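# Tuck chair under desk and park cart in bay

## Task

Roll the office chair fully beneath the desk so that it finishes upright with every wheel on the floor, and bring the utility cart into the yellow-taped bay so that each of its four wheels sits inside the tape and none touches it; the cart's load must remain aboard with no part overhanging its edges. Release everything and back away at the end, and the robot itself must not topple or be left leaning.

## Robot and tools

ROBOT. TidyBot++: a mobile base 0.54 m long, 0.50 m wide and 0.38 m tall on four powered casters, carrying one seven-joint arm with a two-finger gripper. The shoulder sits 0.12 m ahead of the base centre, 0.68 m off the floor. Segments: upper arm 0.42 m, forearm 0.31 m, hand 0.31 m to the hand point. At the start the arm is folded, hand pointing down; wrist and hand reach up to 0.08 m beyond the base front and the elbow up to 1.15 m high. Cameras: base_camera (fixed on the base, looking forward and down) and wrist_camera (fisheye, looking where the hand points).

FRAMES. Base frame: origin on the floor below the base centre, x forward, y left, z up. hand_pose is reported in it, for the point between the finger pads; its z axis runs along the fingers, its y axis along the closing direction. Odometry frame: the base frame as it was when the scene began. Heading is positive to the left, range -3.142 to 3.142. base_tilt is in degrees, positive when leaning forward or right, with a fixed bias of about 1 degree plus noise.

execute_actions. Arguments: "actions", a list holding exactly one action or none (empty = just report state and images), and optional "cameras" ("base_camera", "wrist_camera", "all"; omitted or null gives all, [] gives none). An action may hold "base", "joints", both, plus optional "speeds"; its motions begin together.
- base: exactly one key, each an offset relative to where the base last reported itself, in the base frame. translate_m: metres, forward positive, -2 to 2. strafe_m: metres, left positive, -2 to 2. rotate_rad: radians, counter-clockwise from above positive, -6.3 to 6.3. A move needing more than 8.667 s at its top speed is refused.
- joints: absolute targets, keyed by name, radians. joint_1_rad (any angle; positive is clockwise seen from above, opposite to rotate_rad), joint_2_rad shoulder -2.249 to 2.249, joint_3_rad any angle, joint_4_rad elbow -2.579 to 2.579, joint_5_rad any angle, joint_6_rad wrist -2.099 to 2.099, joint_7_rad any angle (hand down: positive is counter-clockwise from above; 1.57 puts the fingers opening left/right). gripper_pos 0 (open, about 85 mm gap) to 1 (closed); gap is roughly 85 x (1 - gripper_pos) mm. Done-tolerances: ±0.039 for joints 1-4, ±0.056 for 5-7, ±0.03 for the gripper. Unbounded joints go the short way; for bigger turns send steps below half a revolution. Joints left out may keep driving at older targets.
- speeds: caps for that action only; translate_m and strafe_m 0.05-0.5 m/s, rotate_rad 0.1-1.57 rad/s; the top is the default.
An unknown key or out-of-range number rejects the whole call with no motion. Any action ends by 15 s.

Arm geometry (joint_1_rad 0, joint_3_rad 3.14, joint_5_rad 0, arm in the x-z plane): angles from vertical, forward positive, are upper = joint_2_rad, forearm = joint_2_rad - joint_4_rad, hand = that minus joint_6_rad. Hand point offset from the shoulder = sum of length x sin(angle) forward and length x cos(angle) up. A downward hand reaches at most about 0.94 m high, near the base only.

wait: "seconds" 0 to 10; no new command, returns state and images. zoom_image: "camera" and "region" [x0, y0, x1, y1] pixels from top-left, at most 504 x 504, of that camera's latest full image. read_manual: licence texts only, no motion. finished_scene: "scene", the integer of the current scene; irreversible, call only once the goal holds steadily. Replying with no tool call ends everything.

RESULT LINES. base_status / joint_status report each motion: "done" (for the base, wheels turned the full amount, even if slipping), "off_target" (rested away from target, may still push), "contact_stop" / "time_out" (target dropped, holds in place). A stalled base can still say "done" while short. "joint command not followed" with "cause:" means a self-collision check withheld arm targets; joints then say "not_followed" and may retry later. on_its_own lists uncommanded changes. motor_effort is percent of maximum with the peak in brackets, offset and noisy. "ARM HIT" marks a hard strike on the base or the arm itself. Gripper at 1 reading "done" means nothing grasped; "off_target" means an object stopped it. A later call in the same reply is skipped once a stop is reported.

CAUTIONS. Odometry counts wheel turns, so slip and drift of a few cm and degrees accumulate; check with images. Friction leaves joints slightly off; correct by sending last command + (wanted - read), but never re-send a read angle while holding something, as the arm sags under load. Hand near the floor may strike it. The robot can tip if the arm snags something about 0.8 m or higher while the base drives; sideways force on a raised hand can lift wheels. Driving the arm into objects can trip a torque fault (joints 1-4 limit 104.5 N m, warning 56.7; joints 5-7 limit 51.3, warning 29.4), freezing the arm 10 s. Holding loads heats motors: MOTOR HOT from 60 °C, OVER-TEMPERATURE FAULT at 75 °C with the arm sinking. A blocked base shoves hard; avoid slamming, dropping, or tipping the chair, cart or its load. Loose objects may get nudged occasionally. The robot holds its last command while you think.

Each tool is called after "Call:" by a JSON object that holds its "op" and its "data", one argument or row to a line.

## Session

Call:
{"op": "execute_actions", "data": {
  "actions": []
}}

Scene clock: 0.00 s.
base_odometry: x=+0.000 y=+0.000 heading=+0.000 (m, m, rad; odometry frame)
base_tilt: forward=-0.3 right=+0.3 (deg)
base_status: not commanded
joint_positions: joint_1_rad=+0.058 joint_2_rad=-0.337 joint_3_rad=+3.189 joint_4_rad=-2.502 joint_5_rad=+0.018 joint_6_rad=-0.902 joint_7_rad=+1.596 gripper_pos=+0.000
joint_status: not commanded
motor_effort: joint_1_rad=+1 joint_2_rad=-1 joint_3_rad=+0 joint_4_rad=+14 joint_5_rad=+0 joint_6_rad=+1 joint_7_rad=+0 (%)
hand_pose: x=+0.2630 y=-0.0165 z=+0.5925 quat_wxyz=(+0.002, +0.999, -0.034, +0.037) (m; base frame)
pictures: base_camera, wrist_camera
camera_calibration (this result's frames):
wrist_camera: T_world_to_cam=[[-0.0203726, -0.99916, -0.0355471, 0.0169214], [-0.999109, 0.02166, -0.0362134, 0.334404], [0.036953, 0.0347777, -0.998712, 0.716836], [0, 0, 0, 1]] pos_world=[0.307961, -0.0152659, 0.728624]
Images, in order (width x height): base_camera 644x364, wrist_camera 644x476.

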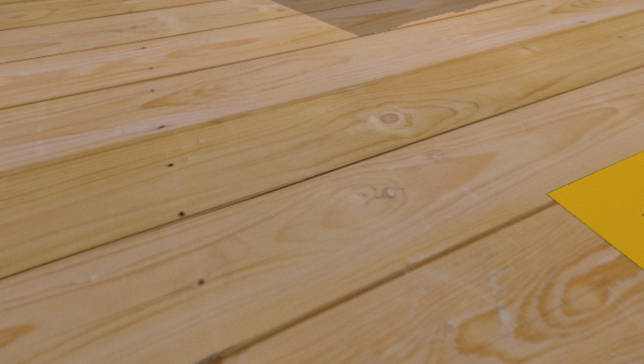

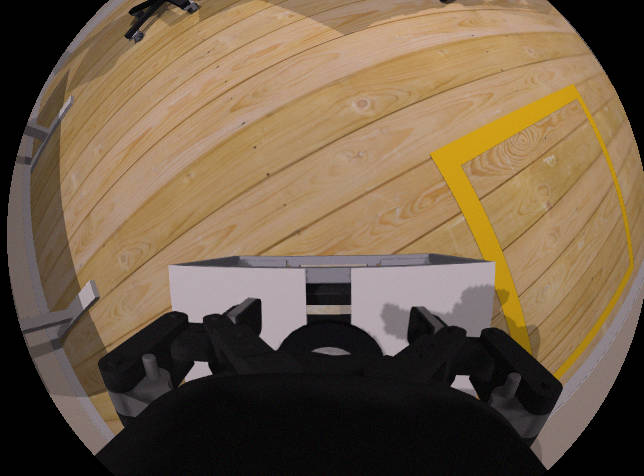

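Similar layout.

Call:
{"op": "execute_actions", "data": {
  "actions": [
    {"joints":{"joint_1_rad":-0.2,"joint_3_rad":3.14,"joint_4_rad":-2.2,"joint_6_rad":-0.35,"joint_7_rad":1.57}}
  ],
  "cameras": ["wrist_camera"]
}}

Scene clock: 2.73 s.
base_odometry: x=+0.000 y=+0.000 heading=+0.000 (m, m, rad; odometry frame)
base_tilt: forward=-0.3 right=+0.2 (deg)
base_status: not commanded
joint_positions: joint_1_rad=-0.188 joint_2_rad=-0.337 joint_3_rad=+3.156 joint_4_rad=-2.210 joint_5_rad=+0.018 joint_6_rad=-0.385 joint_7_rad=+1.596 gripper_pos=+0.000
joint_status: all done
motor_effort: joint_1_rad=+1(1) joint_2_rad=-7(7) joint_3_rad=+0(0) joint_4_rad=+19(19) joint_5_rad=+0(0) joint_6_rad=+6(7) joint_7_rad=+0(0) (%)
hand_pose: x=+0.5149 y=+0.0687 z=+0.7878 quat_wxyz=(-0.027, +0.899, +0.095, +0.427) (m; base frame)
pictures: wrist_camera
camera_calibration (this result's frames):
wrist_camera: T_world_to_cam=[[0.252518, -0.966742, 0.0405453, -0.0884737], [-0.63648, -0.197521, -0.745573, 0.978426], [0.728785, 0.162464, -0.66519, 0.27184], [0, 0, 0, 1]] pos_world=[0.446977, 0.0635642, 0.9139]
Images, in order (width x height): wrist_camera 644x476.

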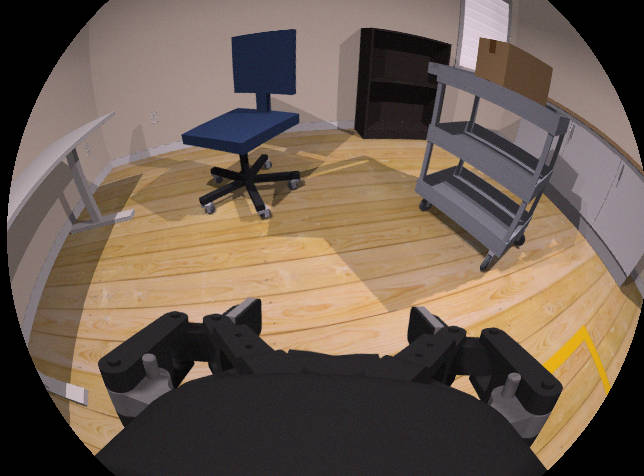

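Call:
{"op": "execute_actions", "data": {
  "actions": [
    {"base":{"rotate_rad":-1.07},"joints":{"joint_1_rad":0,"joint_2_rad":0.8,"joint_4_rad":-1.9,"joint_6_rad":1.17}}
  ],
  "cameras": []
}}

Call:
{"op": "execute_actions", "data": {
  "actions": [
    {"base":{"strafe_m":0.95}}
  ]
}}

Scene clock: 19.40 s.
base_odometry: x=+0.000 y=+0.000 heading=-1.069 (m, m, rad; odometry frame)
base_tilt: forward=-0.2 right=+0.3 (deg)
base_status: done
joint_positions: joint_1_rad=-0.014 joint_2_rad=+0.795 joint_3_rad=+3.143 joint_4_rad=-1.920 joint_5_rad=+0.018 joint_6_rad=+1.128 joint_7_rad=+1.596 gripper_pos=+0.000
joint_status: all done
motor_effort: joint_1_rad=+1(2) joint_2_rad=-36(36) joint_3_rad=-1(3) joint_4_rad=+12(19) joint_5_rad=+0(1) joint_6_rad=+8(9) joint_7_rad=+0(0) (%)
hand_pose: x=+0.8605 y=+0.0159 z=+0.6854 quat_wxyz=(+0.002, +0.712, +0.022, +0.702) (m; base frame)
pictures: none
No camera images: the call's "cameras" was empty. Leave "cameras" out to get every camera's image.

Scene clock: 22.67 s.
base_odometry: x=+0.834 y=+0.455 heading=-1.070 (m, m, rad; odometry frame)
base_tilt: forward=-0.3 right=+0.3 (deg)
base_status: done
joint_positions: joint_1_rad=-0.004 joint_2_rad=+0.795 joint_3_rad=+3.143 joint_4_rad=-1.920 joint_5_rad=+0.018 joint_6_rad=+1.128 joint_7_rad=+1.596 gripper_pos=+0.000
joint_status: not commanded
motor_effort: joint_1_rad=+1(5) joint_2_rad=-36(36) joint_3_rad=-1(2) joint_4_rad=+12(12) joint_5_rad=+0(1) joint_6_rad=+8(9) joint_7_rad=+0(0) (%)
hand_pose: x=+0.8607 y=+0.0088 z=+0.6855 quat_wxyz=(+0.005, +0.712, +0.019, +0.702) (m; base frame)
pictures: base_camera, wrist_camera
camera_calibration (this result's frames):
wrist_camera: T_world_to_cam=[[0.0608194, -0.995199, 0.0766853, -0.0891463], [-0.0514414, -0.0798506, -0.995479, 0.777194], [0.996822, 0.0565996, -0.0560509, -0.685764], [0, 0, 0, 1]] pos_world=[0.728987, 0.0121551, 0.742078]
Images, in order (width x height): base_camera 644x364, wrist_camera 644x476.

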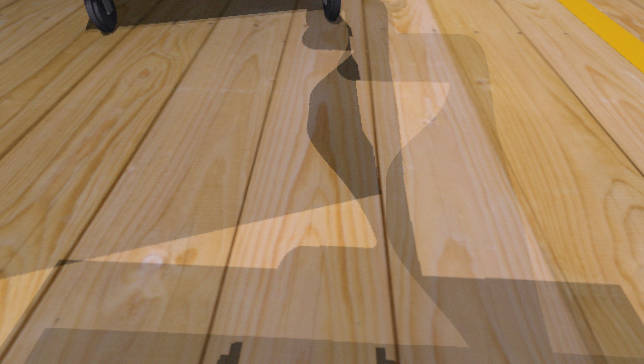

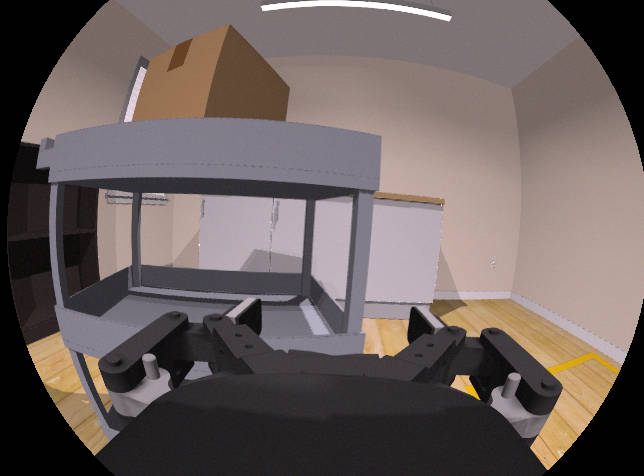

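Call:
{"op": "execute_actions", "data": {
  "actions": [
    {"base":{"translate_m":0.2},"joints":{"joint_1_rad":0.04},"speeds":{"translate_m":0.2}}
  ],
  "cameras": ["wrist_camera"]
}}

Scene clock: 26.73 s.
base_odometry: x=+0.930 y=+0.280 heading=-1.070 (m, m, rad; odometry frame)
base_tilt: forward=-0.2 right=+0.3 (deg)
base_status: done
joint_positions: joint_1_rad=+0.033 joint_2_rad=+0.795 joint_3_rad=+3.143 joint_4_rad=-1.914 joint_5_rad=+0.018 joint_6_rad=+1.130 joint_7_rad=+1.596 gripper_pos=+0.000
joint_status: all done
motor_effort: joint_1_rad=+1(3) joint_2_rad=-35(38) joint_3_rad=-1(2) joint_4_rad=+12(14) joint_5_rad=+0(0) joint_6_rad=+9(9) joint_7_rad=+0(0) (%)
hand_pose: x=+0.8622 y=-0.0187 z=+0.6885 quat_wxyz=(+0.018, +0.710, +0.006, +0.704) (m; base frame)
pictures: wrist_camera
camera_calibration (this result's frames):
wrist_camera: T_world_to_cam=[[0.0234658, -0.996749, 0.077081, -0.0848932], [-0.0470897, -0.0781187, -0.995831, 0.774584], [0.998615, 0.0197382, -0.0487698, -0.692841], [0, 0, 0, 1]] pos_world=[0.730349, -0.0104322, 0.744109]
Images, in order (width x height): wrist_camera 644x476.

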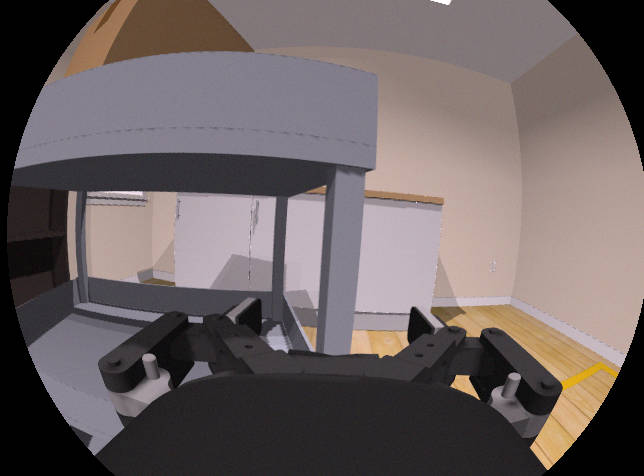

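Call:
{"op": "execute_actions", "data": {
  "actions": [
    {"base":{"translate_m":0.06},"speeds":{"translate_m":0.1}}
  ],
  "cameras": []
}}

Call:
{"op": "execute_actions", "data": {
  "actions": [
    {"joints":{"gripper_pos":1}}
  ],
  "cameras": ["wrist_camera"]
}}

Call:
{"op": "execute_actions", "data": {
  "actions": [
    {"base":{"strafe_m":-1.2},"speeds":{"strafe_m":0.16}}
  ]
}}

Scene clock: 30.43 s.
base_odometry: x=+0.959 y=+0.227 heading=-1.069 (m, m, rad; odometry frame)
base_tilt: forward=-0.2 right=+0.3 (deg)
base_status: done
joint_positions: joint_1_rad=+0.033 joint_2_rad=+0.795 joint_3_rad=+3.143 joint_4_rad=-1.912 joint_5_rad=+0.018 joint_6_rad=+1.130 joint_7_rad=+1.596 gripper_pos=+0.000
joint_status: not commanded
motor_effort: joint_1_rad=+1(4) joint_2_rad=-36(38) joint_3_rad=-1(2) joint_4_rad=+12(13) joint_5_rad=+0(1) joint_6_rad=+8(9) joint_7_rad=+0(0) (%)
hand_pose: x=+0.8628 y=-0.0188 z=+0.6893 quat_wxyz=(+0.018, +0.709, +0.006, +0.705) (m; base frame)
pictures: none
No camera images: the call's "cameras" was empty. Leave "cameras" out to get every camera's image.

Scene clock: 31.53 s.
base_odometry: x=+0.959 y=+0.227 heading=-1.069 (m, m, rad; odometry frame)
base_tilt: forward=-0.2 right=+0.3 (deg)
base_status: not commanded
joint_positions: joint_1_rad=+0.037 joint_2_rad=+0.795 joint_3_rad=+3.143 joint_4_rad=-1.912 joint_5_rad=+0.016 joint_6_rad=+1.131 joint_7_rad=+1.593 gripper_pos=+0.776
joint_status: gripper_pos off_target (ended at +0.776, target +1.000)
motor_effort: joint_1_rad=+1(4) joint_2_rad=-36(36) joint_3_rad=-1(6) joint_4_rad=+12(13) joint_5_rad=+0(5) joint_6_rad=+9(9) joint_7_rad=+1(1) (%)
hand_pose: x=+0.8627 y=-0.0223 z=+0.6894 quat_wxyz=(+0.019, +0.709, +0.002, +0.705) (m; base frame)
pictures: wrist_camera
camera_calibration (this result's frames):
wrist_camera: T_world_to_cam=[[0.0174512, -0.997136, 0.0735889, -0.0810413], [-0.0450967, -0.0743102, -0.996215, 0.773866], [0.99883, 0.0140666, -0.0462644, -0.695225], [0, 0, 0, 1]] pos_world=[0.730725, -0.0135236, 0.744736]
Images, in order (width x height): wrist_camera 644x476.

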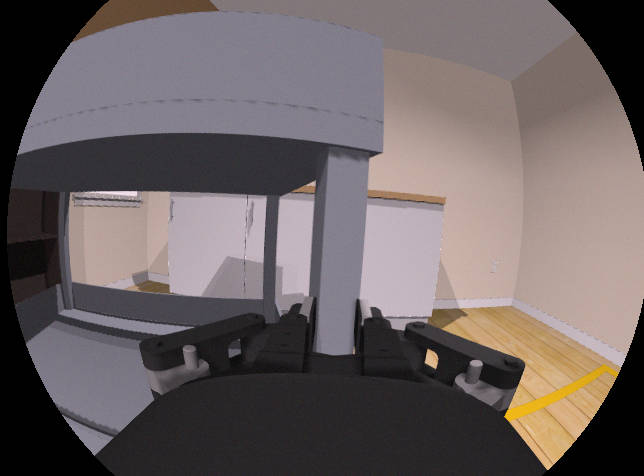

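Scene clock: 39.73 s.
base_odometry: x=-0.093 y=-0.350 heading=-1.069 (m, m, rad; odometry frame)
base_tilt: forward=-0.3 right=+0.3 (deg)
base_status: done
joint_positions: joint_1_rad=+0.045 joint_2_rad=+0.796 joint_3_rad=+3.137 joint_4_rad=-1.908 joint_5_rad=+0.036 joint_6_rad=+1.131 joint_7_rad=+1.593 gripper_pos=+0.999
joint_status: not commanded
on_its_own: gripper_pos moved +0.222 to your old target +1.000
motor_effort: joint_1_rad=+1(16) joint_2_rad=-36(41) joint_3_rad=-1(9) joint_4_rad=+12(18) joint_5_rad=+0(8) joint_6_rad=+9(11) joint_7_rad=+0(0) (%)
hand_pose: x=+0.8636 y=-0.0201 z=+0.6906 quat_wxyz=(+0.015, +0.708, +0.009, +0.706) (m; base frame)
pictures: base_camera, wrist_camera
camera_calibration (this result's frames):
wrist_camera: T_world_to_cam=[[0.0306167, -0.996496, 0.0778364, -0.0932101], [-0.0407973, -0.0790538, -0.996035, 0.771273], [0.998698, 0.0273198, -0.0430747, -0.697961], [0, 0, 0, 1]] pos_world=[0.731373, -0.0128433, 0.745406]
Images, in order (width x height): base_camera 644x364, wrist_camera 644x476.

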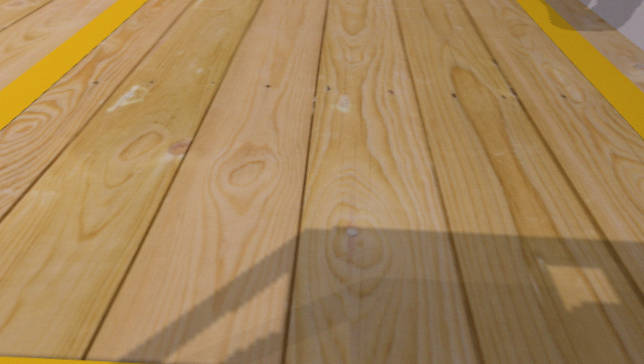

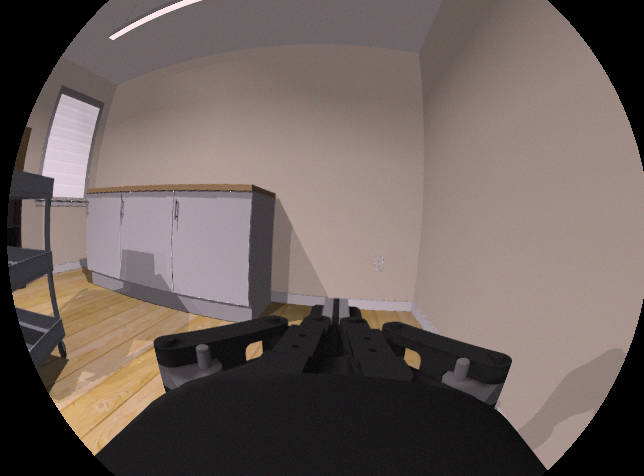

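Slipped; regrip deeper.

Call:
{"op": "execute_actions", "data": {
  "actions": [
    {"base":{"translate_m":-0.25},"joints":{"gripper_pos":0}}
  ],
  "cameras": []
}}

Call:
{"op": "execute_actions", "data": {
  "actions": [
    {"base":{"strafe_m":1.0}}
  ]
}}

Scene clock: 43.67 s.
base_odometry: x=-0.213 y=-0.131 heading=-1.069 (m, m, rad; odometry frame)
base_tilt: forward=-0.3 right=+0.3 (deg)
base_status: done
joint_positions: joint_1_rad=+0.045 joint_2_rad=+0.796 joint_3_rad=+3.137 joint_4_rad=-1.908 joint_5_rad=+0.036 joint_6_rad=+1.132 joint_7_rad=+1.593 gripper_pos=+0.000
joint_status: all done
motor_effort: joint_1_rad=+1(2) joint_2_rad=-36(38) joint_3_rad=-1(1) joint_4_rad=+12(13) joint_5_rad=+0(0) joint_6_rad=+8(9) joint_7_rad=+0(0) (%)
hand_pose: x=+0.8638 y=-0.0201 z=+0.6907 quat_wxyz=(+0.015, +0.708, +0.009, +0.706) (m; base frame)
pictures: none
No camera images: the call's "cameras" was empty. Leave "cameras" out to get every camera's image.

Scene clock: 47.03 s.
base_odometry: x=+0.663 y=+0.351 heading=-1.069 (m, m, rad; odometry frame)
base_tilt: forward=-0.2 right=+0.3 (deg)
base_status: done
joint_positions: joint_1_rad=+0.039 joint_2_rad=+0.796 joint_3_rad=+3.138 joint_4_rad=-1.908 joint_5_rad=+0.036 joint_6_rad=+1.132 joint_7_rad=+1.593 gripper_pos=+0.000
joint_status: not commanded
motor_effort: joint_1_rad=+1(3) joint_2_rad=-36(37) joint_3_rad=-1(3) joint_4_rad=+12(12) joint_5_rad=+0(1) joint_6_rad=+9(9) joint_7_rad=+0(0) (%)
hand_pose: x=+0.8639 y=-0.0153 z=+0.6908 quat_wxyz=(+0.013, +0.708, +0.011, +0.706) (m; base frame)
pictures: base_camera, wrist_camera
camera_calibration (this result's frames):
wrist_camera: T_world_to_cam=[[0.0369238, -0.996282, 0.0778327, -0.0938877], [-0.039796, -0.07929, -0.996057, 0.770984], [0.998525, 0.0336807, -0.0425757, -0.698448], [0, 0, 0, 1]] pos_world=[0.731567, -0.00888309, 0.745514]
Images, in order (width x height): base_camera 644x364, wrist_camera 644x476.

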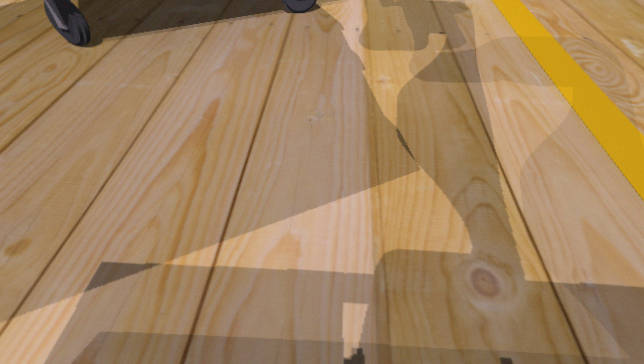

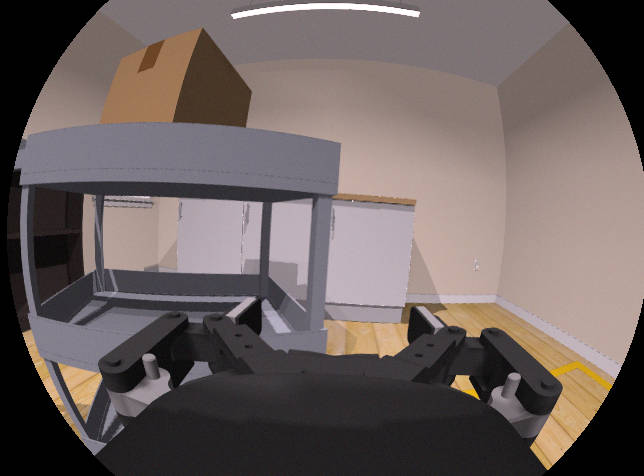

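Call:
{"op": "execute_actions", "data": {
  "actions": [
    {"base":{"translate_m":0.24},"joints":{"joint_1_rad":-0.015},"speeds":{"translate_m":0.2}}
  ],
  "cameras": ["wrist_camera"]
}}

Scene clock: 51.10 s.
base_odometry: x=+0.779 y=+0.140 heading=-1.068 (m, m, rad; odometry frame)
base_tilt: forward=-0.3 right=+0.3 (deg)
base_status: done
joint_positions: joint_1_rad=-0.011 joint_2_rad=+0.796 joint_3_rad=+3.138 joint_4_rad=-1.908 joint_5_rad=+0.036 joint_6_rad=+1.132 joint_7_rad=+1.593 gripper_pos=+0.000
joint_status: all done
motor_effort: joint_1_rad=+1(1) joint_2_rad=-35(38) joint_3_rad=-1(3) joint_4_rad=+12(13) joint_5_rad=+0(1) joint_6_rad=+8(9) joint_7_rad=+0(0) (%)
hand_pose: x=+0.8638 y=+0.0221 z=+0.6909 quat_wxyz=(-0.005, +0.707, +0.029, +0.707) (m; base frame)
pictures: wrist_camera
camera_calibration (this result's frames):
wrist_camera: T_world_to_cam=[[0.0868458, -0.993175, 0.0778526, -0.0998343], [-0.0353879, -0.081174, -0.996072, 0.77032], [0.995593, 0.0837496, -0.042196, -0.698423], [0, 0, 0, 1]] pos_world=[0.731275, 0.0218697, 0.745595]
Images, in order (width x height): wrist_camera 644x476.

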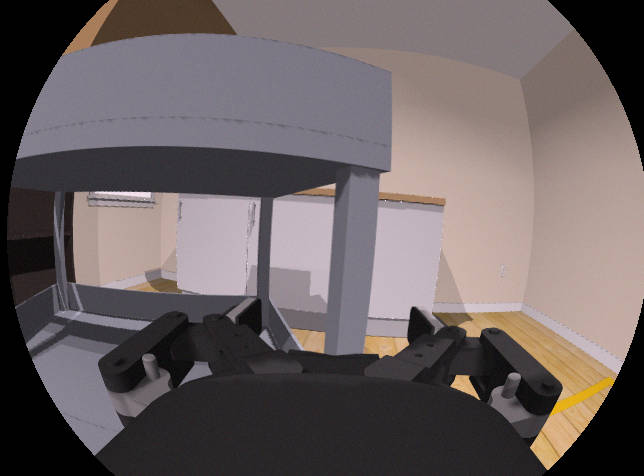

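Call:
{"op": "execute_actions", "data": {
  "actions": [
    {"base":{"translate_m":0.075},"speeds":{"translate_m":0.1}}
  ],
  "cameras": []
}}

Call:
{"op": "execute_actions", "data": {
  "actions": [
    {"joints":{"gripper_pos":1}}
  ],
  "cameras": ["wrist_camera"]
}}

Call:
{"op": "execute_actions", "data": {
  "actions": [
    {"base":{"strafe_m":-0.4},"speeds":{"strafe_m":0.12}}
  ]
}}

Scene clock: 55.03 s.
base_odometry: x=+0.815 y=+0.075 heading=-1.068 (m, m, rad; odometry frame)
base_tilt: forward=-0.2 right=+0.3 (deg)
base_status: done
joint_positions: joint_1_rad=-0.011 joint_2_rad=+0.796 joint_3_rad=+3.138 joint_4_rad=-1.908 joint_5_rad=+0.036 joint_6_rad=+1.132 joint_7_rad=+1.593 gripper_pos=+0.000
joint_status: not commanded
motor_effort: joint_1_rad=+1(4) joint_2_rad=-36(37) joint_3_rad=-1(2) joint_4_rad=+11(13) joint_5_rad=+0(1) joint_6_rad=+8(9) joint_7_rad=+0(0) (%)
hand_pose: x=+0.8638 y=+0.0221 z=+0.6909 quat_wxyz=(-0.005, +0.707, +0.029, +0.707) (m; base frame)
pictures: none
No camera images: the call's "cameras" was empty. Leave "cameras" out to get every camera's image.

Scene clock: 56.13 s.
base_odometry: x=+0.815 y=+0.075 heading=-1.068 (m, m, rad; odometry frame)
base_tilt: forward=-0.3 right=+0.3 (deg)
base_status: not commanded
joint_positions: joint_1_rad=-0.009 joint_2_rad=+0.796 joint_3_rad=+3.140 joint_4_rad=-1.908 joint_5_rad=+0.028 joint_6_rad=+1.132 joint_7_rad=+1.592 gripper_pos=+0.675
joint_status: gripper_pos off_target (ended at +0.675, target +1.000)
motor_effort: joint_1_rad=+1(4) joint_2_rad=-35(36) joint_3_rad=-1(6) joint_4_rad=+14(14) joint_5_rad=-2(4) joint_6_rad=+8(8) joint_7_rad=+1(1) (%)
hand_pose: x=+0.8640 y=+0.0170 z=+0.6910 quat_wxyz=(-0.002, +0.707, +0.024, +0.707) (m; base frame)
pictures: wrist_camera
camera_calibration (this result's frames):
wrist_camera: T_world_to_cam=[[0.0759898, -0.994279, 0.0750626, -0.0935877], [-0.0360536, -0.0779709, -0.996304, 0.770692], [0.996457, 0.0730026, -0.0417724, -0.69907], [0, 0, 0, 1]] pos_world=[0.731491, 0.0180732, 0.745667]
Images, in order (width x height): wrist_camera 644x476.

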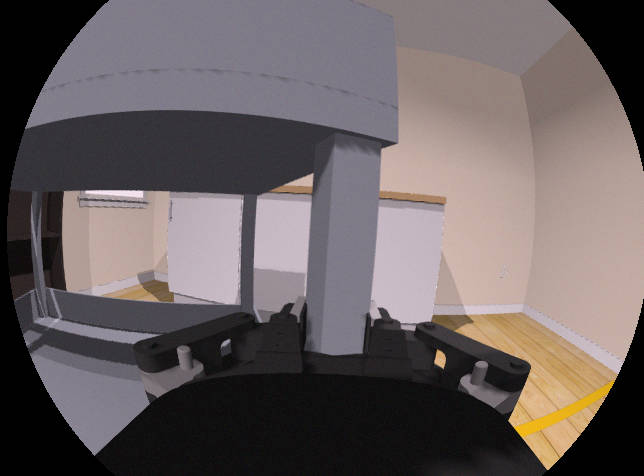

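Scene clock: 60.13 s.
base_odometry: x=+0.465 y=-0.118 heading=-1.068 (m, m, rad; odometry frame)
base_tilt: forward=-0.3 right=+0.3 (deg)
base_status: done
joint_positions: joint_1_rad=-0.049 joint_2_rad=+0.797 joint_3_rad=+3.107 joint_4_rad=-1.908 joint_5_rad=+0.057 joint_6_rad=+1.132 joint_7_rad=+1.592 gripper_pos=+0.690
joint_status: not commanded
motor_effort: joint_1_rad=+6(14) joint_2_rad=-35(38) joint_3_rad=+2(8) joint_4_rad=+14(15) joint_5_rad=-6(9) joint_6_rad=+8(10) joint_7_rad=+0(1) (%)
hand_pose: x=+0.8604 y=+0.0710 z=+0.6911 quat_wxyz=(-0.037, +0.706, +0.051, +0.706) (m; base frame)
pictures: base_camera, wrist_camera
camera_calibration (this result's frames):
wrist_camera: T_world_to_cam=[[0.163442, -0.984448, 0.0644088, -0.108151], [-0.0302059, -0.0702497, -0.997072, 0.769806], [0.98609, 0.161018, -0.041218, -0.697083], [0, 0, 0, 1]] pos_world=[0.728316, 0.0598529, 0.745786]
Images, in order (width x height): base_camera 644x364, wrist_camera 644x476.

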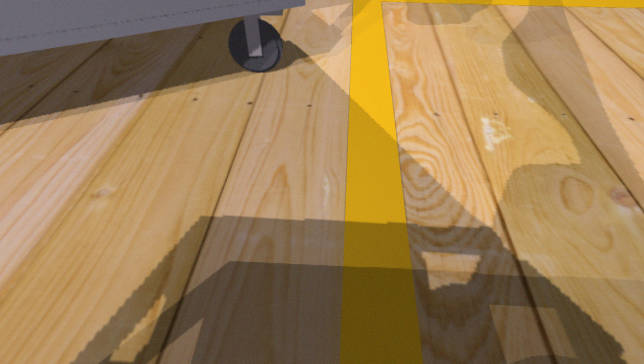

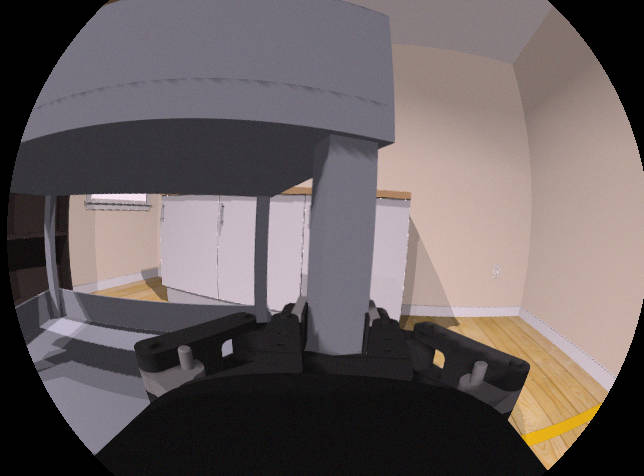

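Call:
{"op": "execute_actions", "data": {
  "actions": [
    {"base":{"translate_m":-0.32},"speeds":{"translate_m":0.12}}
  ]
}}

Call:
{"op": "execute_actions", "data": {
  "actions": [
    {"base":{"strafe_m":-0.88},"speeds":{"strafe_m":0.15}}
  ]
}}

Scene clock: 66.67 s.
base_odometry: x=+0.310 y=+0.162 heading=-1.068 (m, m, rad; odometry frame)
base_tilt: forward=-0.3 right=+0.3 (deg)
base_status: done
joint_positions: joint_1_rad=-0.009 joint_2_rad=+0.801 joint_3_rad=+3.136 joint_4_rad=-1.903 joint_5_rad=+0.007 joint_6_rad=+1.135 joint_7_rad=+1.589 gripper_pos=+0.741
joint_status: not commanded
on_its_own: gripper_pos moved +0.051 toward your old target +1.000
motor_effort: joint_1_rad=-2(5) joint_2_rad=-36(39) joint_3_rad=-3(4) joint_4_rad=+13(15) joint_5_rad=+2(6) joint_6_rad=+9(10) joint_7_rad=+1(1) (%)
hand_pose: x=+0.8655 y=+0.0125 z=+0.6911 quat_wxyz=(+0.000, +0.706, +0.013, +0.708) (m; base frame)
pictures: base_camera, wrist_camera
camera_calibration (this result's frames):
wrist_camera: T_world_to_cam=[[0.0586929, -0.996357, 0.0618644, -0.0740634], [-0.0336114, -0.0639085, -0.99739, 0.76893], [0.99771, 0.0564603, -0.0372399, -0.704257], [0, 0, 0, 1]] pos_world=[0.732836, 0.0151101, 0.745278]
Images, in order (width x height): base_camera 644x364, wrist_camera 644x476.

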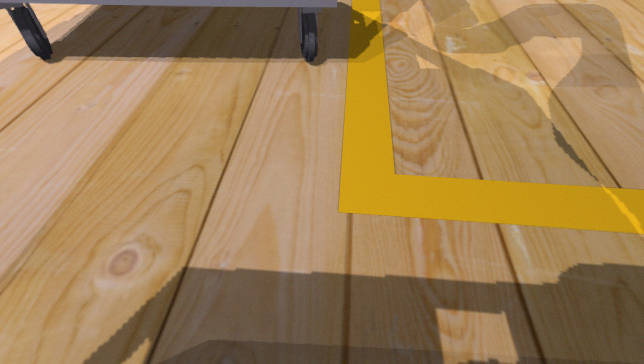

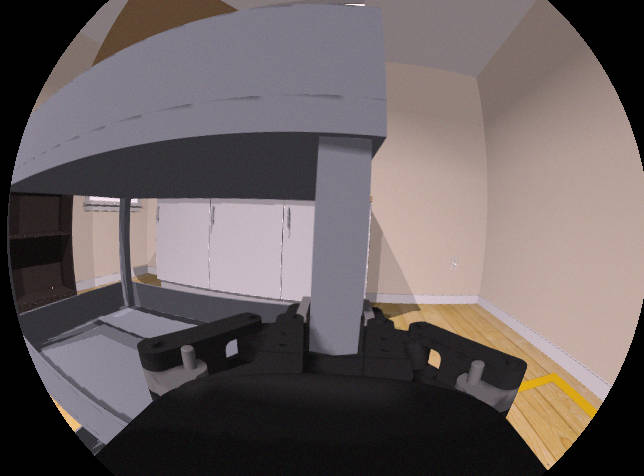

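Scene clock: 73.53 s.
base_odometry: x=-0.461 y=-0.262 heading=-1.068 (m, m, rad; odometry frame)
base_tilt: forward=-0.2 right=+0.3 (deg)
base_status: done
joint_positions: joint_1_rad=-0.055 joint_2_rad=+0.803 joint_3_rad=+3.102 joint_4_rad=-1.902 joint_5_rad=+0.068 joint_6_rad=+1.136 joint_7_rad=+1.589 gripper_pos=+0.742
joint_status: not commanded
motor_effort: joint_1_rad=+6(17) joint_2_rad=-34(40) joint_3_rad=+2(9) joint_4_rad=+13(16) joint_5_rad=-5(12) joint_6_rad=+7(11) joint_7_rad=+1(1) (%)
hand_pose: x=+0.8609 y=+0.0816 z=+0.6910 quat_wxyz=(-0.044, +0.704, +0.057, +0.707) (m; base frame)
pictures: base_camera, wrist_camera
camera_calibration (this result's frames):
wrist_camera: T_world_to_cam=[[0.182319, -0.981247, 0.0625646, -0.113119], [-0.0248027, -0.0682006, -0.997363, 0.76584], [0.982927, 0.180287, -0.0367718, -0.701201], [0, 0, 0, 1]] pos_world=[0.728847, 0.0676505, 0.745114]
Images, in order (width x height): base_camera 644x364, wrist_camera 644x476.

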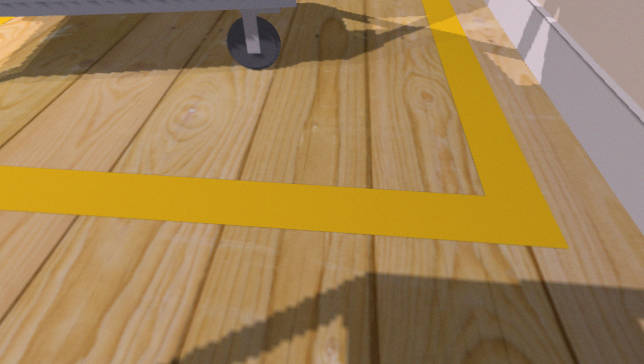

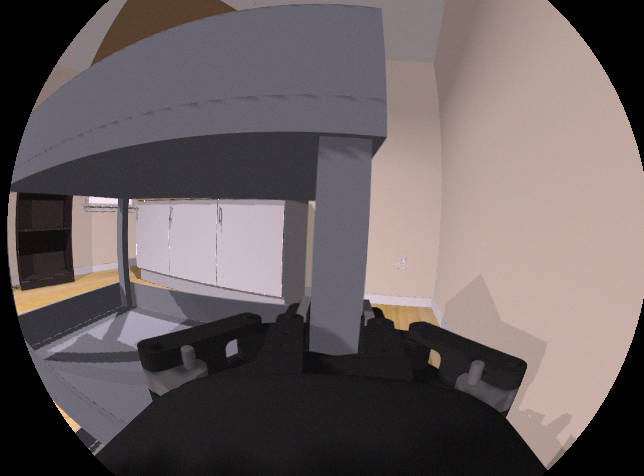

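Call:
{"op": "execute_actions", "data": {
  "actions": [
    {"base":{"translate_m":-0.1},"speeds":{"translate_m":0.1}}
  ],
  "cameras": []
}}

Call:
{"op": "execute_actions", "data": {
  "actions": [
    {"base":{"strafe_m":-0.12},"speeds":{"strafe_m":0.1}}
  ],
  "cameras": ["base_camera"]
}}

Call:
{"op": "execute_actions", "data": {
  "actions": [
    {"joints":{"gripper_pos":0}}
  ],
  "cameras": []
}}

Call:
{"op": "execute_actions", "data": {
  "actions": [
    {"base":{"translate_m":-0.15}}
  ],
  "cameras": []
}}

Call:
{"op": "execute_actions", "data": {
  "actions": [
    {"joints":{"joint_2_rad":0.0,"joint_4_rad":-2.4,"joint_6_rad":0.1,"joint_5_rad":0}}
  ],
  "cameras": []
}}

Call:
{"op": "execute_actions", "data": {
  "actions": [
    {"base":{"strafe_m":1.4},"joints":{"joint_1_rad":0.3}}
  ]
}}

Scene clock: 78.77 s.
base_odometry: x=-0.509 y=-0.174 heading=-1.068 (m, m, rad; odometry frame)
base_tilt: forward=-0.3 right=+0.3 (deg)
base_status: done
joint_positions: joint_1_rad=-0.018 joint_2_rad=+0.804 joint_3_rad=+3.129 joint_4_rad=-1.899 joint_5_rad=+0.022 joint_6_rad=+1.136 joint_7_rad=+1.589 gripper_pos=+0.742
joint_status: not commanded
motor_effort: joint_1_rad=+0(8) joint_2_rad=-36(40) joint_3_rad=-1(2) joint_4_rad=+13(13) joint_5_rad=+1(4) joint_6_rad=+9(11) joint_7_rad=+1(2) (%)
hand_pose: x=+0.8663 y=+0.0279 z=+0.6910 quat_wxyz=(-0.010, +0.705, +0.023, +0.709) (m; base frame)
pictures: none
No camera images: the call's "cameras" was empty. Leave "cameras" out to get every camera's image.

Scene clock: 82.33 s.
base_odometry: x=-0.571 y=-0.207 heading=-1.070 (m, m, rad; odometry frame)
base_tilt: forward=-0.3 right=+0.3 (deg)
base_status: strafe_m time_out (by the wheels' count: -0.070 of -0.120)
joint_positions: joint_1_rad=-0.037 joint_2_rad=+0.804 joint_3_rad=+3.120 joint_4_rad=-1.900 joint_5_rad=+0.043 joint_6_rad=+1.138 joint_7_rad=+1.588 gripper_pos=+0.742
joint_status: not commanded
motor_effort: joint_1_rad=+2(13) joint_2_rad=-36(40) joint_3_rad=+0(7) joint_4_rad=+14(17) joint_5_rad=-2(8) joint_6_rad=+9(11) joint_7_rad=+1(1) (%)
hand_pose: x=+0.8645 y=+0.0523 z=+0.6912 quat_wxyz=(-0.025, +0.704, +0.039, +0.709) (m; base frame)
pictures: base_camera
Images, in order (width x height): base_camera 644x364.

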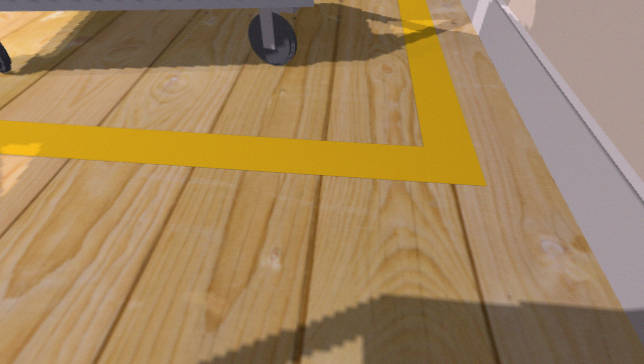

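not run: a stop came earlier in this reply.

not run: a stop came earlier in this reply.

not run: a stop came earlier in this reply.

not run: a stop came earlier in this reply.

Call:
{"op": "execute_actions", "data": {
  "actions": [
    {"base":{"strafe_m":0.05},"joints":{"gripper_pos":0}}
  ],
  "cameras": []
}}

Call:
{"op": "execute_actions", "data": {
  "actions": [
    {"base":{"translate_m":-0.13},"speeds":{"translate_m":0.15}}
  ],
  "cameras": []
}}

Call:
{"op": "execute_actions", "data": {
  "actions": [
    {"joints":{"joint_2_rad":0.0,"joint_4_rad":-2.4,"joint_6_rad":0.1,"joint_5_rad":0}}
  ],
  "cameras": []
}}

Call:
{"op": "execute_actions", "data": {
  "actions": [
    {"base":{"strafe_m":1.3},"joints":{"joint_1_rad":0.3}}
  ]
}}

Scene clock: 86.13 s.
base_odometry: x=-0.527 y=-0.184 heading=-1.070 (m, m, rad; odometry frame)
base_tilt: forward=-0.3 right=+0.3 (deg)
base_status: done
joint_positions: joint_1_rad=-0.016 joint_2_rad=+0.803 joint_3_rad=+3.132 joint_4_rad=-1.900 joint_5_rad=+0.037 joint_6_rad=+1.138 joint_7_rad=+1.588 gripper_pos=+0.000
joint_status: all done
motor_effort: joint_1_rad=+1(6) joint_2_rad=-36(38) joint_3_rad=-2(2) joint_4_rad=+11(16) joint_5_rad=+0(4) joint_6_rad=+9(9) joint_7_rad=+0(2) (%)
hand_pose: x=+0.8657 y=+0.0288 z=+0.6915 quat_wxyz=(-0.011, +0.704, +0.029, +0.709) (m; base frame)
pictures: none
No camera images: the call's "cameras" was empty. Leave "cameras" out to get every camera's image.

Scene clock: 87.67 s.
base_odometry: x=-0.589 y=-0.069 heading=-1.070 (m, m, rad; odometry frame)
base_tilt: forward=-0.3 right=+0.3 (deg)
base_status: done
joint_positions: joint_1_rad=-0.016 joint_2_rad=+0.803 joint_3_rad=+3.132 joint_4_rad=-1.900 joint_5_rad=+0.037 joint_6_rad=+1.138 joint_7_rad=+1.588 gripper_pos=+0.000
joint_status: not commanded
motor_effort: joint_1_rad=+1(2) joint_2_rad=-36(40) joint_3_rad=-1(3) joint_4_rad=+12(13) joint_5_rad=+0(1) joint_6_rad=+9(9) joint_7_rad=+0(0) (%)
hand_pose: x=+0.8657 y=+0.0286 z=+0.6915 quat_wxyz=(-0.011, +0.704, +0.029, +0.709) (m; base frame)
pictures: none
No camera images: the call's "cameras" was empty. Leave "cameras" out to get every camera's image.

Scene clock: 89.73 s.
base_odometry: x=-0.589 y=-0.070 heading=-1.070 (m, m, rad; odometry frame)
base_tilt: forward=-0.3 right=+0.3 (deg)
base_status: not commanded
joint_positions: joint_1_rad=-0.016 joint_2_rad=+0.008 joint_3_rad=+3.132 joint_4_rad=-2.385 joint_5_rad=+0.024 joint_6_rad=+0.138 joint_7_rad=+1.588 gripper_pos=+0.000
joint_status: all done
motor_effort: joint_1_rad=+1(1) joint_2_rad=-15(38) joint_3_rad=+0(1) joint_4_rad=+15(16) joint_5_rad=+0(0) joint_6_rad=+7(9) joint_7_rad=+0(0) (%)
hand_pose: x=+0.5773 y=+0.0141 z=+0.6756 quat_wxyz=(+0.002, +0.903, +0.030, +0.429) (m; base frame)
pictures: none
No camera images: the call's "cameras" was empty. Leave "cameras" out to get every camera's image.

Scene clock: 93.70 s.
base_odometry: x=+0.551 y=+0.555 heading=-1.070 (m, m, rad; odometry frame)
base_tilt: forward=-0.3 right=+0.3 (deg)
base_status: done
joint_positions: joint_1_rad=+0.292 joint_2_rad=+0.008 joint_3_rad=+3.134 joint_4_rad=-2.385 joint_5_rad=+0.023 joint_6_rad=+0.138 joint_7_rad=+1.588 gripper_pos=+0.000
joint_status: all done
motor_effort: joint_1_rad=+1(0) joint_2_rad=-15(16) joint_3_rad=-1(2) joint_4_rad=+15(15) joint_5_rad=+0(0) joint_6_rad=+7(7) joint_7_rad=+0(0) (%)
hand_pose: x=+0.5597 y=-0.1263 z=+0.6755 quat_wxyz=(+0.068, +0.897, -0.110, +0.424) (m; base frame)
pictures: base_camera, wrist_camera
camera_calibration (this result's frames):
wrist_camera: T_world_to_cam=[[-0.196398, -0.979825, 0.0370127, -0.0317461], [-0.65547, 0.103122, -0.748148, 0.935076], [0.729238, -0.171195, -0.662499, 0.151992], [0, 0, 0, 1]] pos_world=[0.495841, -0.101512, 0.801444]
Images, in order (width x height): base_camera 644x364, wrist_camera 644x476.

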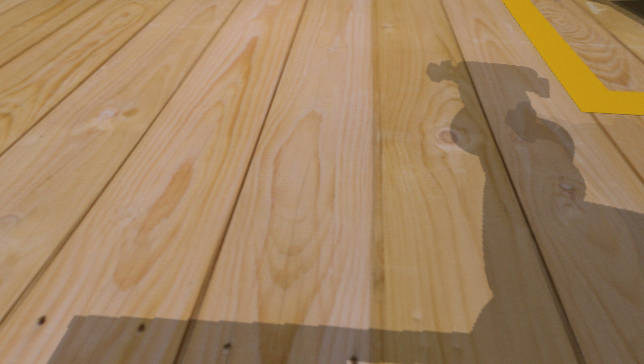

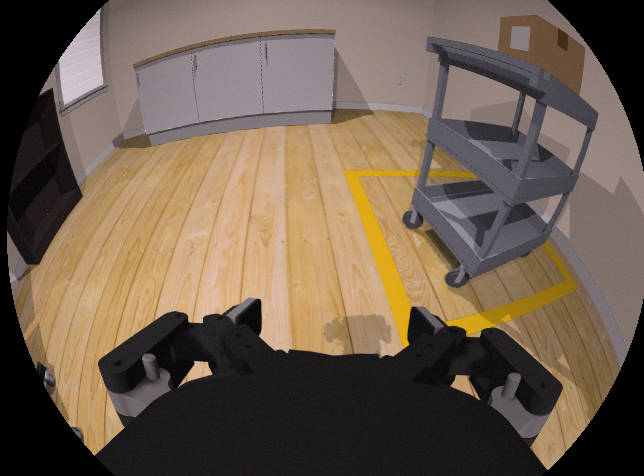

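Call:
{"op": "execute_actions", "data": {
  "actions": [
    {"base":{"translate_m":1.33},"joints":{"joint_1_rad":0}}
  ],
  "cameras": []
}}

Call:
{"op": "execute_actions", "data": {
  "actions": [
    {"base":{"strafe_m":0.28}}
  ],
  "cameras": []
}}

Call:
{"op": "execute_actions", "data": {
  "actions": [
    {"base":{"rotate_rad":2.37},"joints":{"joint_2_rad":0.8,"joint_4_rad":-1.9,"joint_6_rad":1.17}}
  ]
}}

Scene clock: 101.07 s.
base_odometry: x=+1.190 y=-0.612 heading=-1.070 (m, m, rad; odometry frame)
base_tilt: forward=-0.3 right=+0.3 (deg)
base_status: done
joint_positions: joint_1_rad=+0.011 joint_2_rad=+0.006 joint_3_rad=+3.134 joint_4_rad=-2.387 joint_5_rad=+0.023 joint_6_rad=+0.138 joint_7_rad=+1.588 gripper_pos=+0.000
joint_status: all done
motor_effort: joint_1_rad=+1(0) joint_2_rad=-15(16) joint_3_rad=-1(1) joint_4_rad=+15(16) joint_5_rad=+0(0) joint_6_rad=+6(7) joint_7_rad=+0(0) (%)
hand_pose: x=+0.5768 y=+0.0008 z=+0.6756 quat_wxyz=(+0.008, +0.903, +0.017, +0.429) (m; base frame)
pictures: none
No camera images: the call's "cameras" was empty. Leave "cameras" out to get every camera's image.

Scene clock: 102.93 s.
base_odometry: x=+1.436 y=-0.478 heading=-1.071 (m, m, rad; odometry frame)
base_tilt: forward=-0.3 right=+0.2 (deg)
base_status: done
joint_positions: joint_1_rad=+0.006 joint_2_rad=+0.006 joint_3_rad=+3.134 joint_4_rad=-2.387 joint_5_rad=+0.023 joint_6_rad=+0.138 joint_7_rad=+1.588 gripper_pos=+0.000
joint_status: not commanded
motor_effort: joint_1_rad=+1(1) joint_2_rad=-15(15) joint_3_rad=-1(2) joint_4_rad=+14(15) joint_5_rad=+0(0) joint_6_rad=+7(7) joint_7_rad=+0(0) (%)
hand_pose: x=+0.5767 y=+0.0030 z=+0.6756 quat_wxyz=(+0.007, +0.903, +0.019, +0.429) (m; base frame)
pictures: none
No camera images: the call's "cameras" was empty. Leave "cameras" out to get every camera's image.

Scene clock: 105.97 s.
base_odometry: x=+1.436 y=-0.478 heading=+1.299 (m, m, rad; odometry frame)
base_tilt: forward=-0.3 right=+0.3 (deg)
base_status: done
joint_positions: joint_1_rad=-0.005 joint_2_rad=+0.798 joint_3_rad=+3.139 joint_4_rad=-1.908 joint_5_rad=+0.017 joint_6_rad=+1.129 joint_7_rad=+1.588 gripper_pos=+0.000
joint_status: all done
motor_effort: joint_1_rad=+1(4) joint_2_rad=-36(38) joint_3_rad=-1(5) joint_4_rad=+12(16) joint_5_rad=+0(1) joint_6_rad=+8(8) joint_7_rad=+0(0) (%)
hand_pose: x=+0.8640 y=+0.0114 z=+0.6883 quat_wxyz=(+0.000, +0.709, +0.016, +0.705) (m; base frame)
pictures: base_camera, wrist_camera
camera_calibration (this result's frames):
wrist_camera: T_world_to_cam=[[0.062967, -0.995846, 0.0657767, -0.0813324], [-0.0426221, -0.0685306, -0.996738, 0.773462], [0.997105, 0.059958, -0.0467602, -0.695723], [0, 0, 0, 1]] pos_world=[0.731797, 0.0137255, 0.743757]
Images, in order (width x height): base_camera 644x364, wrist_camera 644x476.

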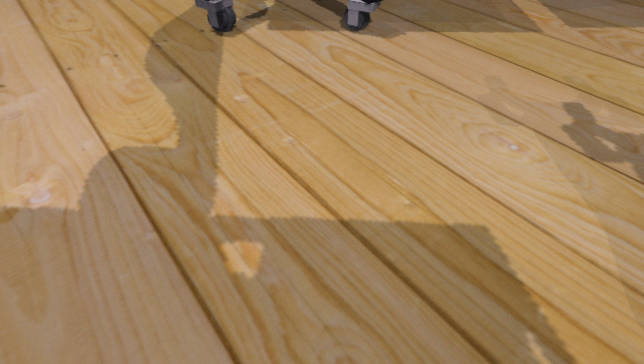

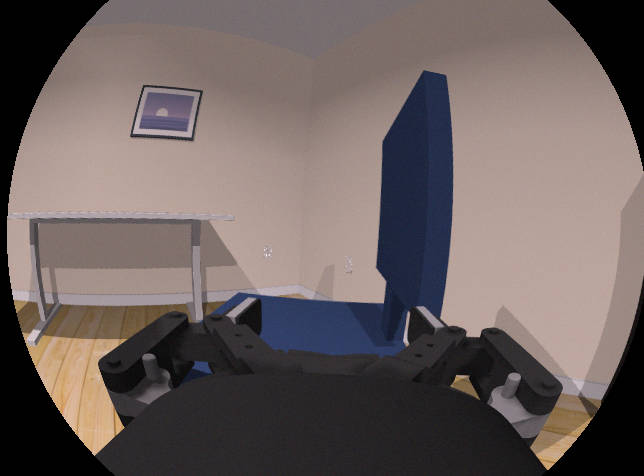

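Call:
{"op": "execute_actions", "data": {
  "actions": [
    {"base":{"strafe_m":-0.13}}
  ],
  "cameras": ["wrist_camera"]
}}

Call:
{"op": "execute_actions", "data": {
  "actions": [
    {"base":{"translate_m":0.15},"speeds":{"translate_m":0.15}}
  ],
  "cameras": ["wrist_camera"]
}}

Scene clock: 109.70 s.
base_odometry: x=+1.561 y=-0.513 heading=+1.300 (m, m, rad; odometry frame)
base_tilt: forward=-0.3 right=+0.3 (deg)
base_status: done
joint_positions: joint_1_rad=+0.007 joint_2_rad=+0.798 joint_3_rad=+3.139 joint_4_rad=-1.908 joint_5_rad=+0.017 joint_6_rad=+1.129 joint_7_rad=+1.588 gripper_pos=+0.000
joint_status: not commanded
motor_effort: joint_1_rad=+1(5) joint_2_rad=-36(37) joint_3_rad=-1(3) joint_4_rad=+12(13) joint_5_rad=+0(1) joint_6_rad=+8(9) joint_7_rad=+0(0) (%)
hand_pose: x=+0.8641 y=+0.0025 z=+0.6883 quat_wxyz=(+0.004, +0.709, +0.012, +0.705) (m; base frame)
pictures: wrist_camera
camera_calibration (this result's frames):
wrist_camera: T_world_to_cam=[[0.051009, -0.996529, 0.0657806, -0.0798697], [-0.0433608, -0.0680141, -0.996742, 0.77352], [0.997756, 0.0479905, -0.0466796, -0.69586], [0, 0, 0, 1]] pos_world=[0.731914, 0.00641244, 0.743771]
Images, in order (width x height): wrist_camera 644x476.

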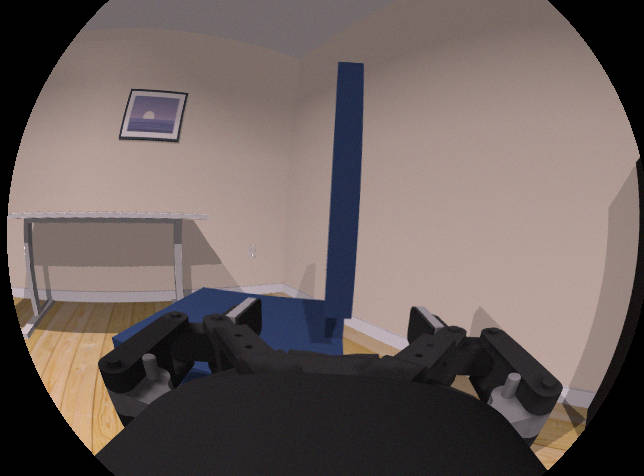

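Scene clock: 111.37 s.
base_odometry: x=+1.602 y=-0.368 heading=+1.300 (m, m, rad; odometry frame)
base_tilt: forward=-0.2 right=+0.3 (deg)
base_status: done
joint_positions: joint_1_rad=+0.006 joint_2_rad=+0.798 joint_3_rad=+3.139 joint_4_rad=-1.908 joint_5_rad=+0.017 joint_6_rad=+1.131 joint_7_rad=+1.588 gripper_pos=+0.000
joint_status: not commanded
motor_effort: joint_1_rad=+1(3) joint_2_rad=-35(38) joint_3_rad=-1(2) joint_4_rad=+11(13) joint_5_rad=+0(0) joint_6_rad=+8(9) joint_7_rad=+0(0) (%)
hand_pose: x=+0.8641 y=+0.0028 z=+0.6889 quat_wxyz=(+0.004, +0.709, +0.012, +0.705) (m; base frame)
pictures: wrist_camera
camera_calibration (this result's frames):
wrist_camera: T_world_to_cam=[[0.0512993, -0.996511, 0.0658361, -0.0799008], [-0.0418335, -0.0680092, -0.996807, 0.772816], [0.997807, 0.0483813, -0.0451764, -0.697], [0, 0, 0, 1]] pos_world=[0.7319, 0.0066584, 0.744121]
Images, in order (width x height): wrist_camera 644x476.

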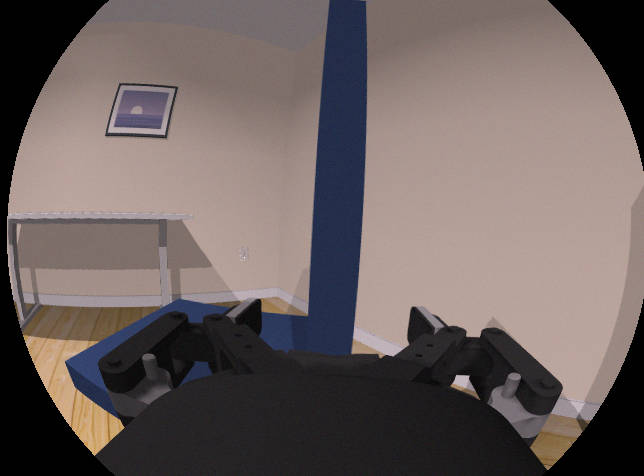

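Call:
{"op": "execute_actions", "data": {
  "actions": [
    {"base":{"translate_m":0.11},"speeds":{"translate_m":0.12}}
  ],
  "cameras": []
}}

Call:
{"op": "execute_actions", "data": {
  "actions": [
    {"joints":{"gripper_pos":1}}
  ],
  "cameras": ["wrist_camera"]
}}

Call:
{"op": "execute_actions", "data": {
  "actions": [
    {"base":{"strafe_m":0.75},"speeds":{"strafe_m":0.15}}
  ]
}}

Scene clock: 116.63 s.
base_odometry: x=+1.632 y=-0.262 heading=+1.299 (m, m, rad; odometry frame)
base_tilt: forward=-0.3 right=+0.3 (deg)
base_status: done
joint_positions: joint_1_rad=+0.006 joint_2_rad=+0.798 joint_3_rad=+3.139 joint_4_rad=-1.908 joint_5_rad=+0.017 joint_6_rad=+1.131 joint_7_rad=+1.588 gripper_pos=+0.000
joint_status: not commanded
motor_effort: joint_1_rad=+1(2) joint_2_rad=-36(37) joint_3_rad=-1(2) joint_4_rad=+12(13) joint_5_rad=+0(1) joint_6_rad=+8(9) joint_7_rad=+0(0) (%)
hand_pose: x=+0.8642 y=+0.0028 z=+0.6890 quat_wxyz=(+0.004, +0.709, +0.012, +0.705) (m; base frame)
pictures: none
No camera images: the call's "cameras" was empty. Leave "cameras" out to get every camera's image.

Scene clock: 117.73 s.
base_odometry: x=+1.632 y=-0.262 heading=+1.299 (m, m, rad; odometry frame)
base_tilt: forward=-0.2 right=+0.3 (deg)
base_status: not commanded
joint_positions: joint_1_rad=-0.001 joint_2_rad=+0.798 joint_3_rad=+3.138 joint_4_rad=-1.908 joint_5_rad=+0.016 joint_6_rad=+1.131 joint_7_rad=+1.587 gripper_pos=+0.573
joint_status: gripper_pos off_target (ended at +0.573, target +1.000)
motor_effort: joint_1_rad=+3(5) joint_2_rad=-36(36) joint_3_rad=+1(3) joint_4_rad=+13(16) joint_5_rad=-1(4) joint_6_rad=+9(9) joint_7_rad=+1(1) (%)
hand_pose: x=+0.8640 y=+0.0085 z=+0.6890 quat_wxyz=(+0.001, +0.709, +0.014, +0.705) (m; base frame)
pictures: wrist_camera
camera_calibration (this result's frames):
wrist_camera: T_world_to_cam=[[0.0586353, -0.996212, 0.0642188, -0.0794428], [-0.0409319, -0.0666746, -0.996935, 0.772618], [0.99744, 0.055827, -0.0446863, -0.69724], [0, 0, 0, 1]] pos_world=[0.731738, 0.011297, 0.744194]
Images, in order (width x height): wrist_camera 644x476.

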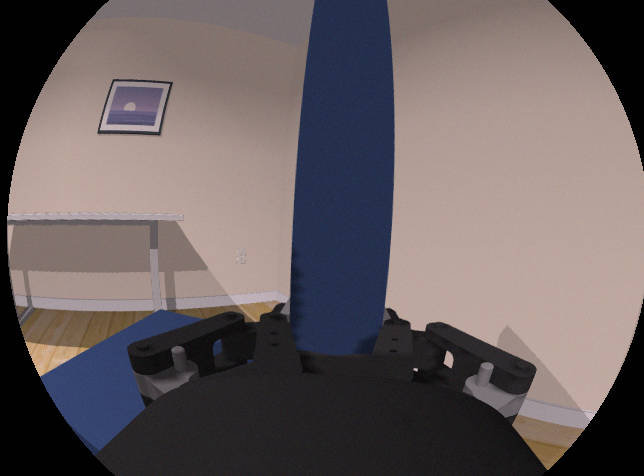

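Scene clock: 123.77 s.
base_odometry: x=+0.909 y=-0.061 heading=+1.299 (m, m, rad; odometry frame)
base_tilt: forward=-0.3 right=+0.3 (deg)
base_status: done
joint_positions: joint_1_rad=+0.045 joint_2_rad=+0.801 joint_3_rad=+3.184 joint_4_rad=-1.907 joint_5_rad=-0.065 joint_6_rad=+1.135 joint_7_rad=+1.584 gripper_pos=+0.573
joint_status: not commanded
motor_effort: joint_1_rad=-6(21) joint_2_rad=-38(39) joint_3_rad=-5(15) joint_4_rad=+10(17) joint_5_rad=+6(18) joint_6_rad=+10(11) joint_7_rad=-1(2) (%)
hand_pose: x=+0.8609 y=-0.0724 z=+0.6892 quat_wxyz=(+0.053, +0.706, -0.041, +0.705) (m; base frame)
pictures: base_camera, wrist_camera
camera_calibration (this result's frames):
wrist_camera: T_world_to_cam=[[-0.0930546, -0.993832, 0.060328, -0.0264299], [-0.0460363, -0.0562315, -0.997356, 0.772673], [0.994596, -0.0955858, -0.0405197, -0.700943], [0, 0, 0, 1]] pos_world=[0.730267, -0.0498185, 0.743823]
Images, in order (width x height): base_camera 644x364, wrist_camera 644x476.

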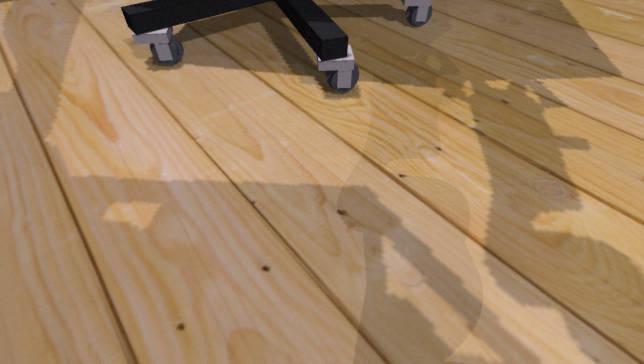

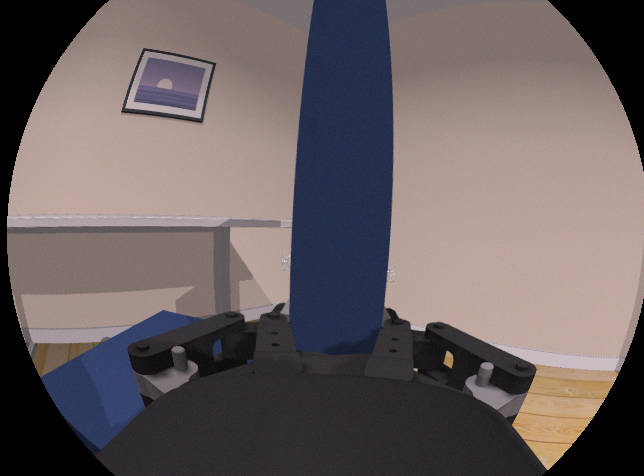

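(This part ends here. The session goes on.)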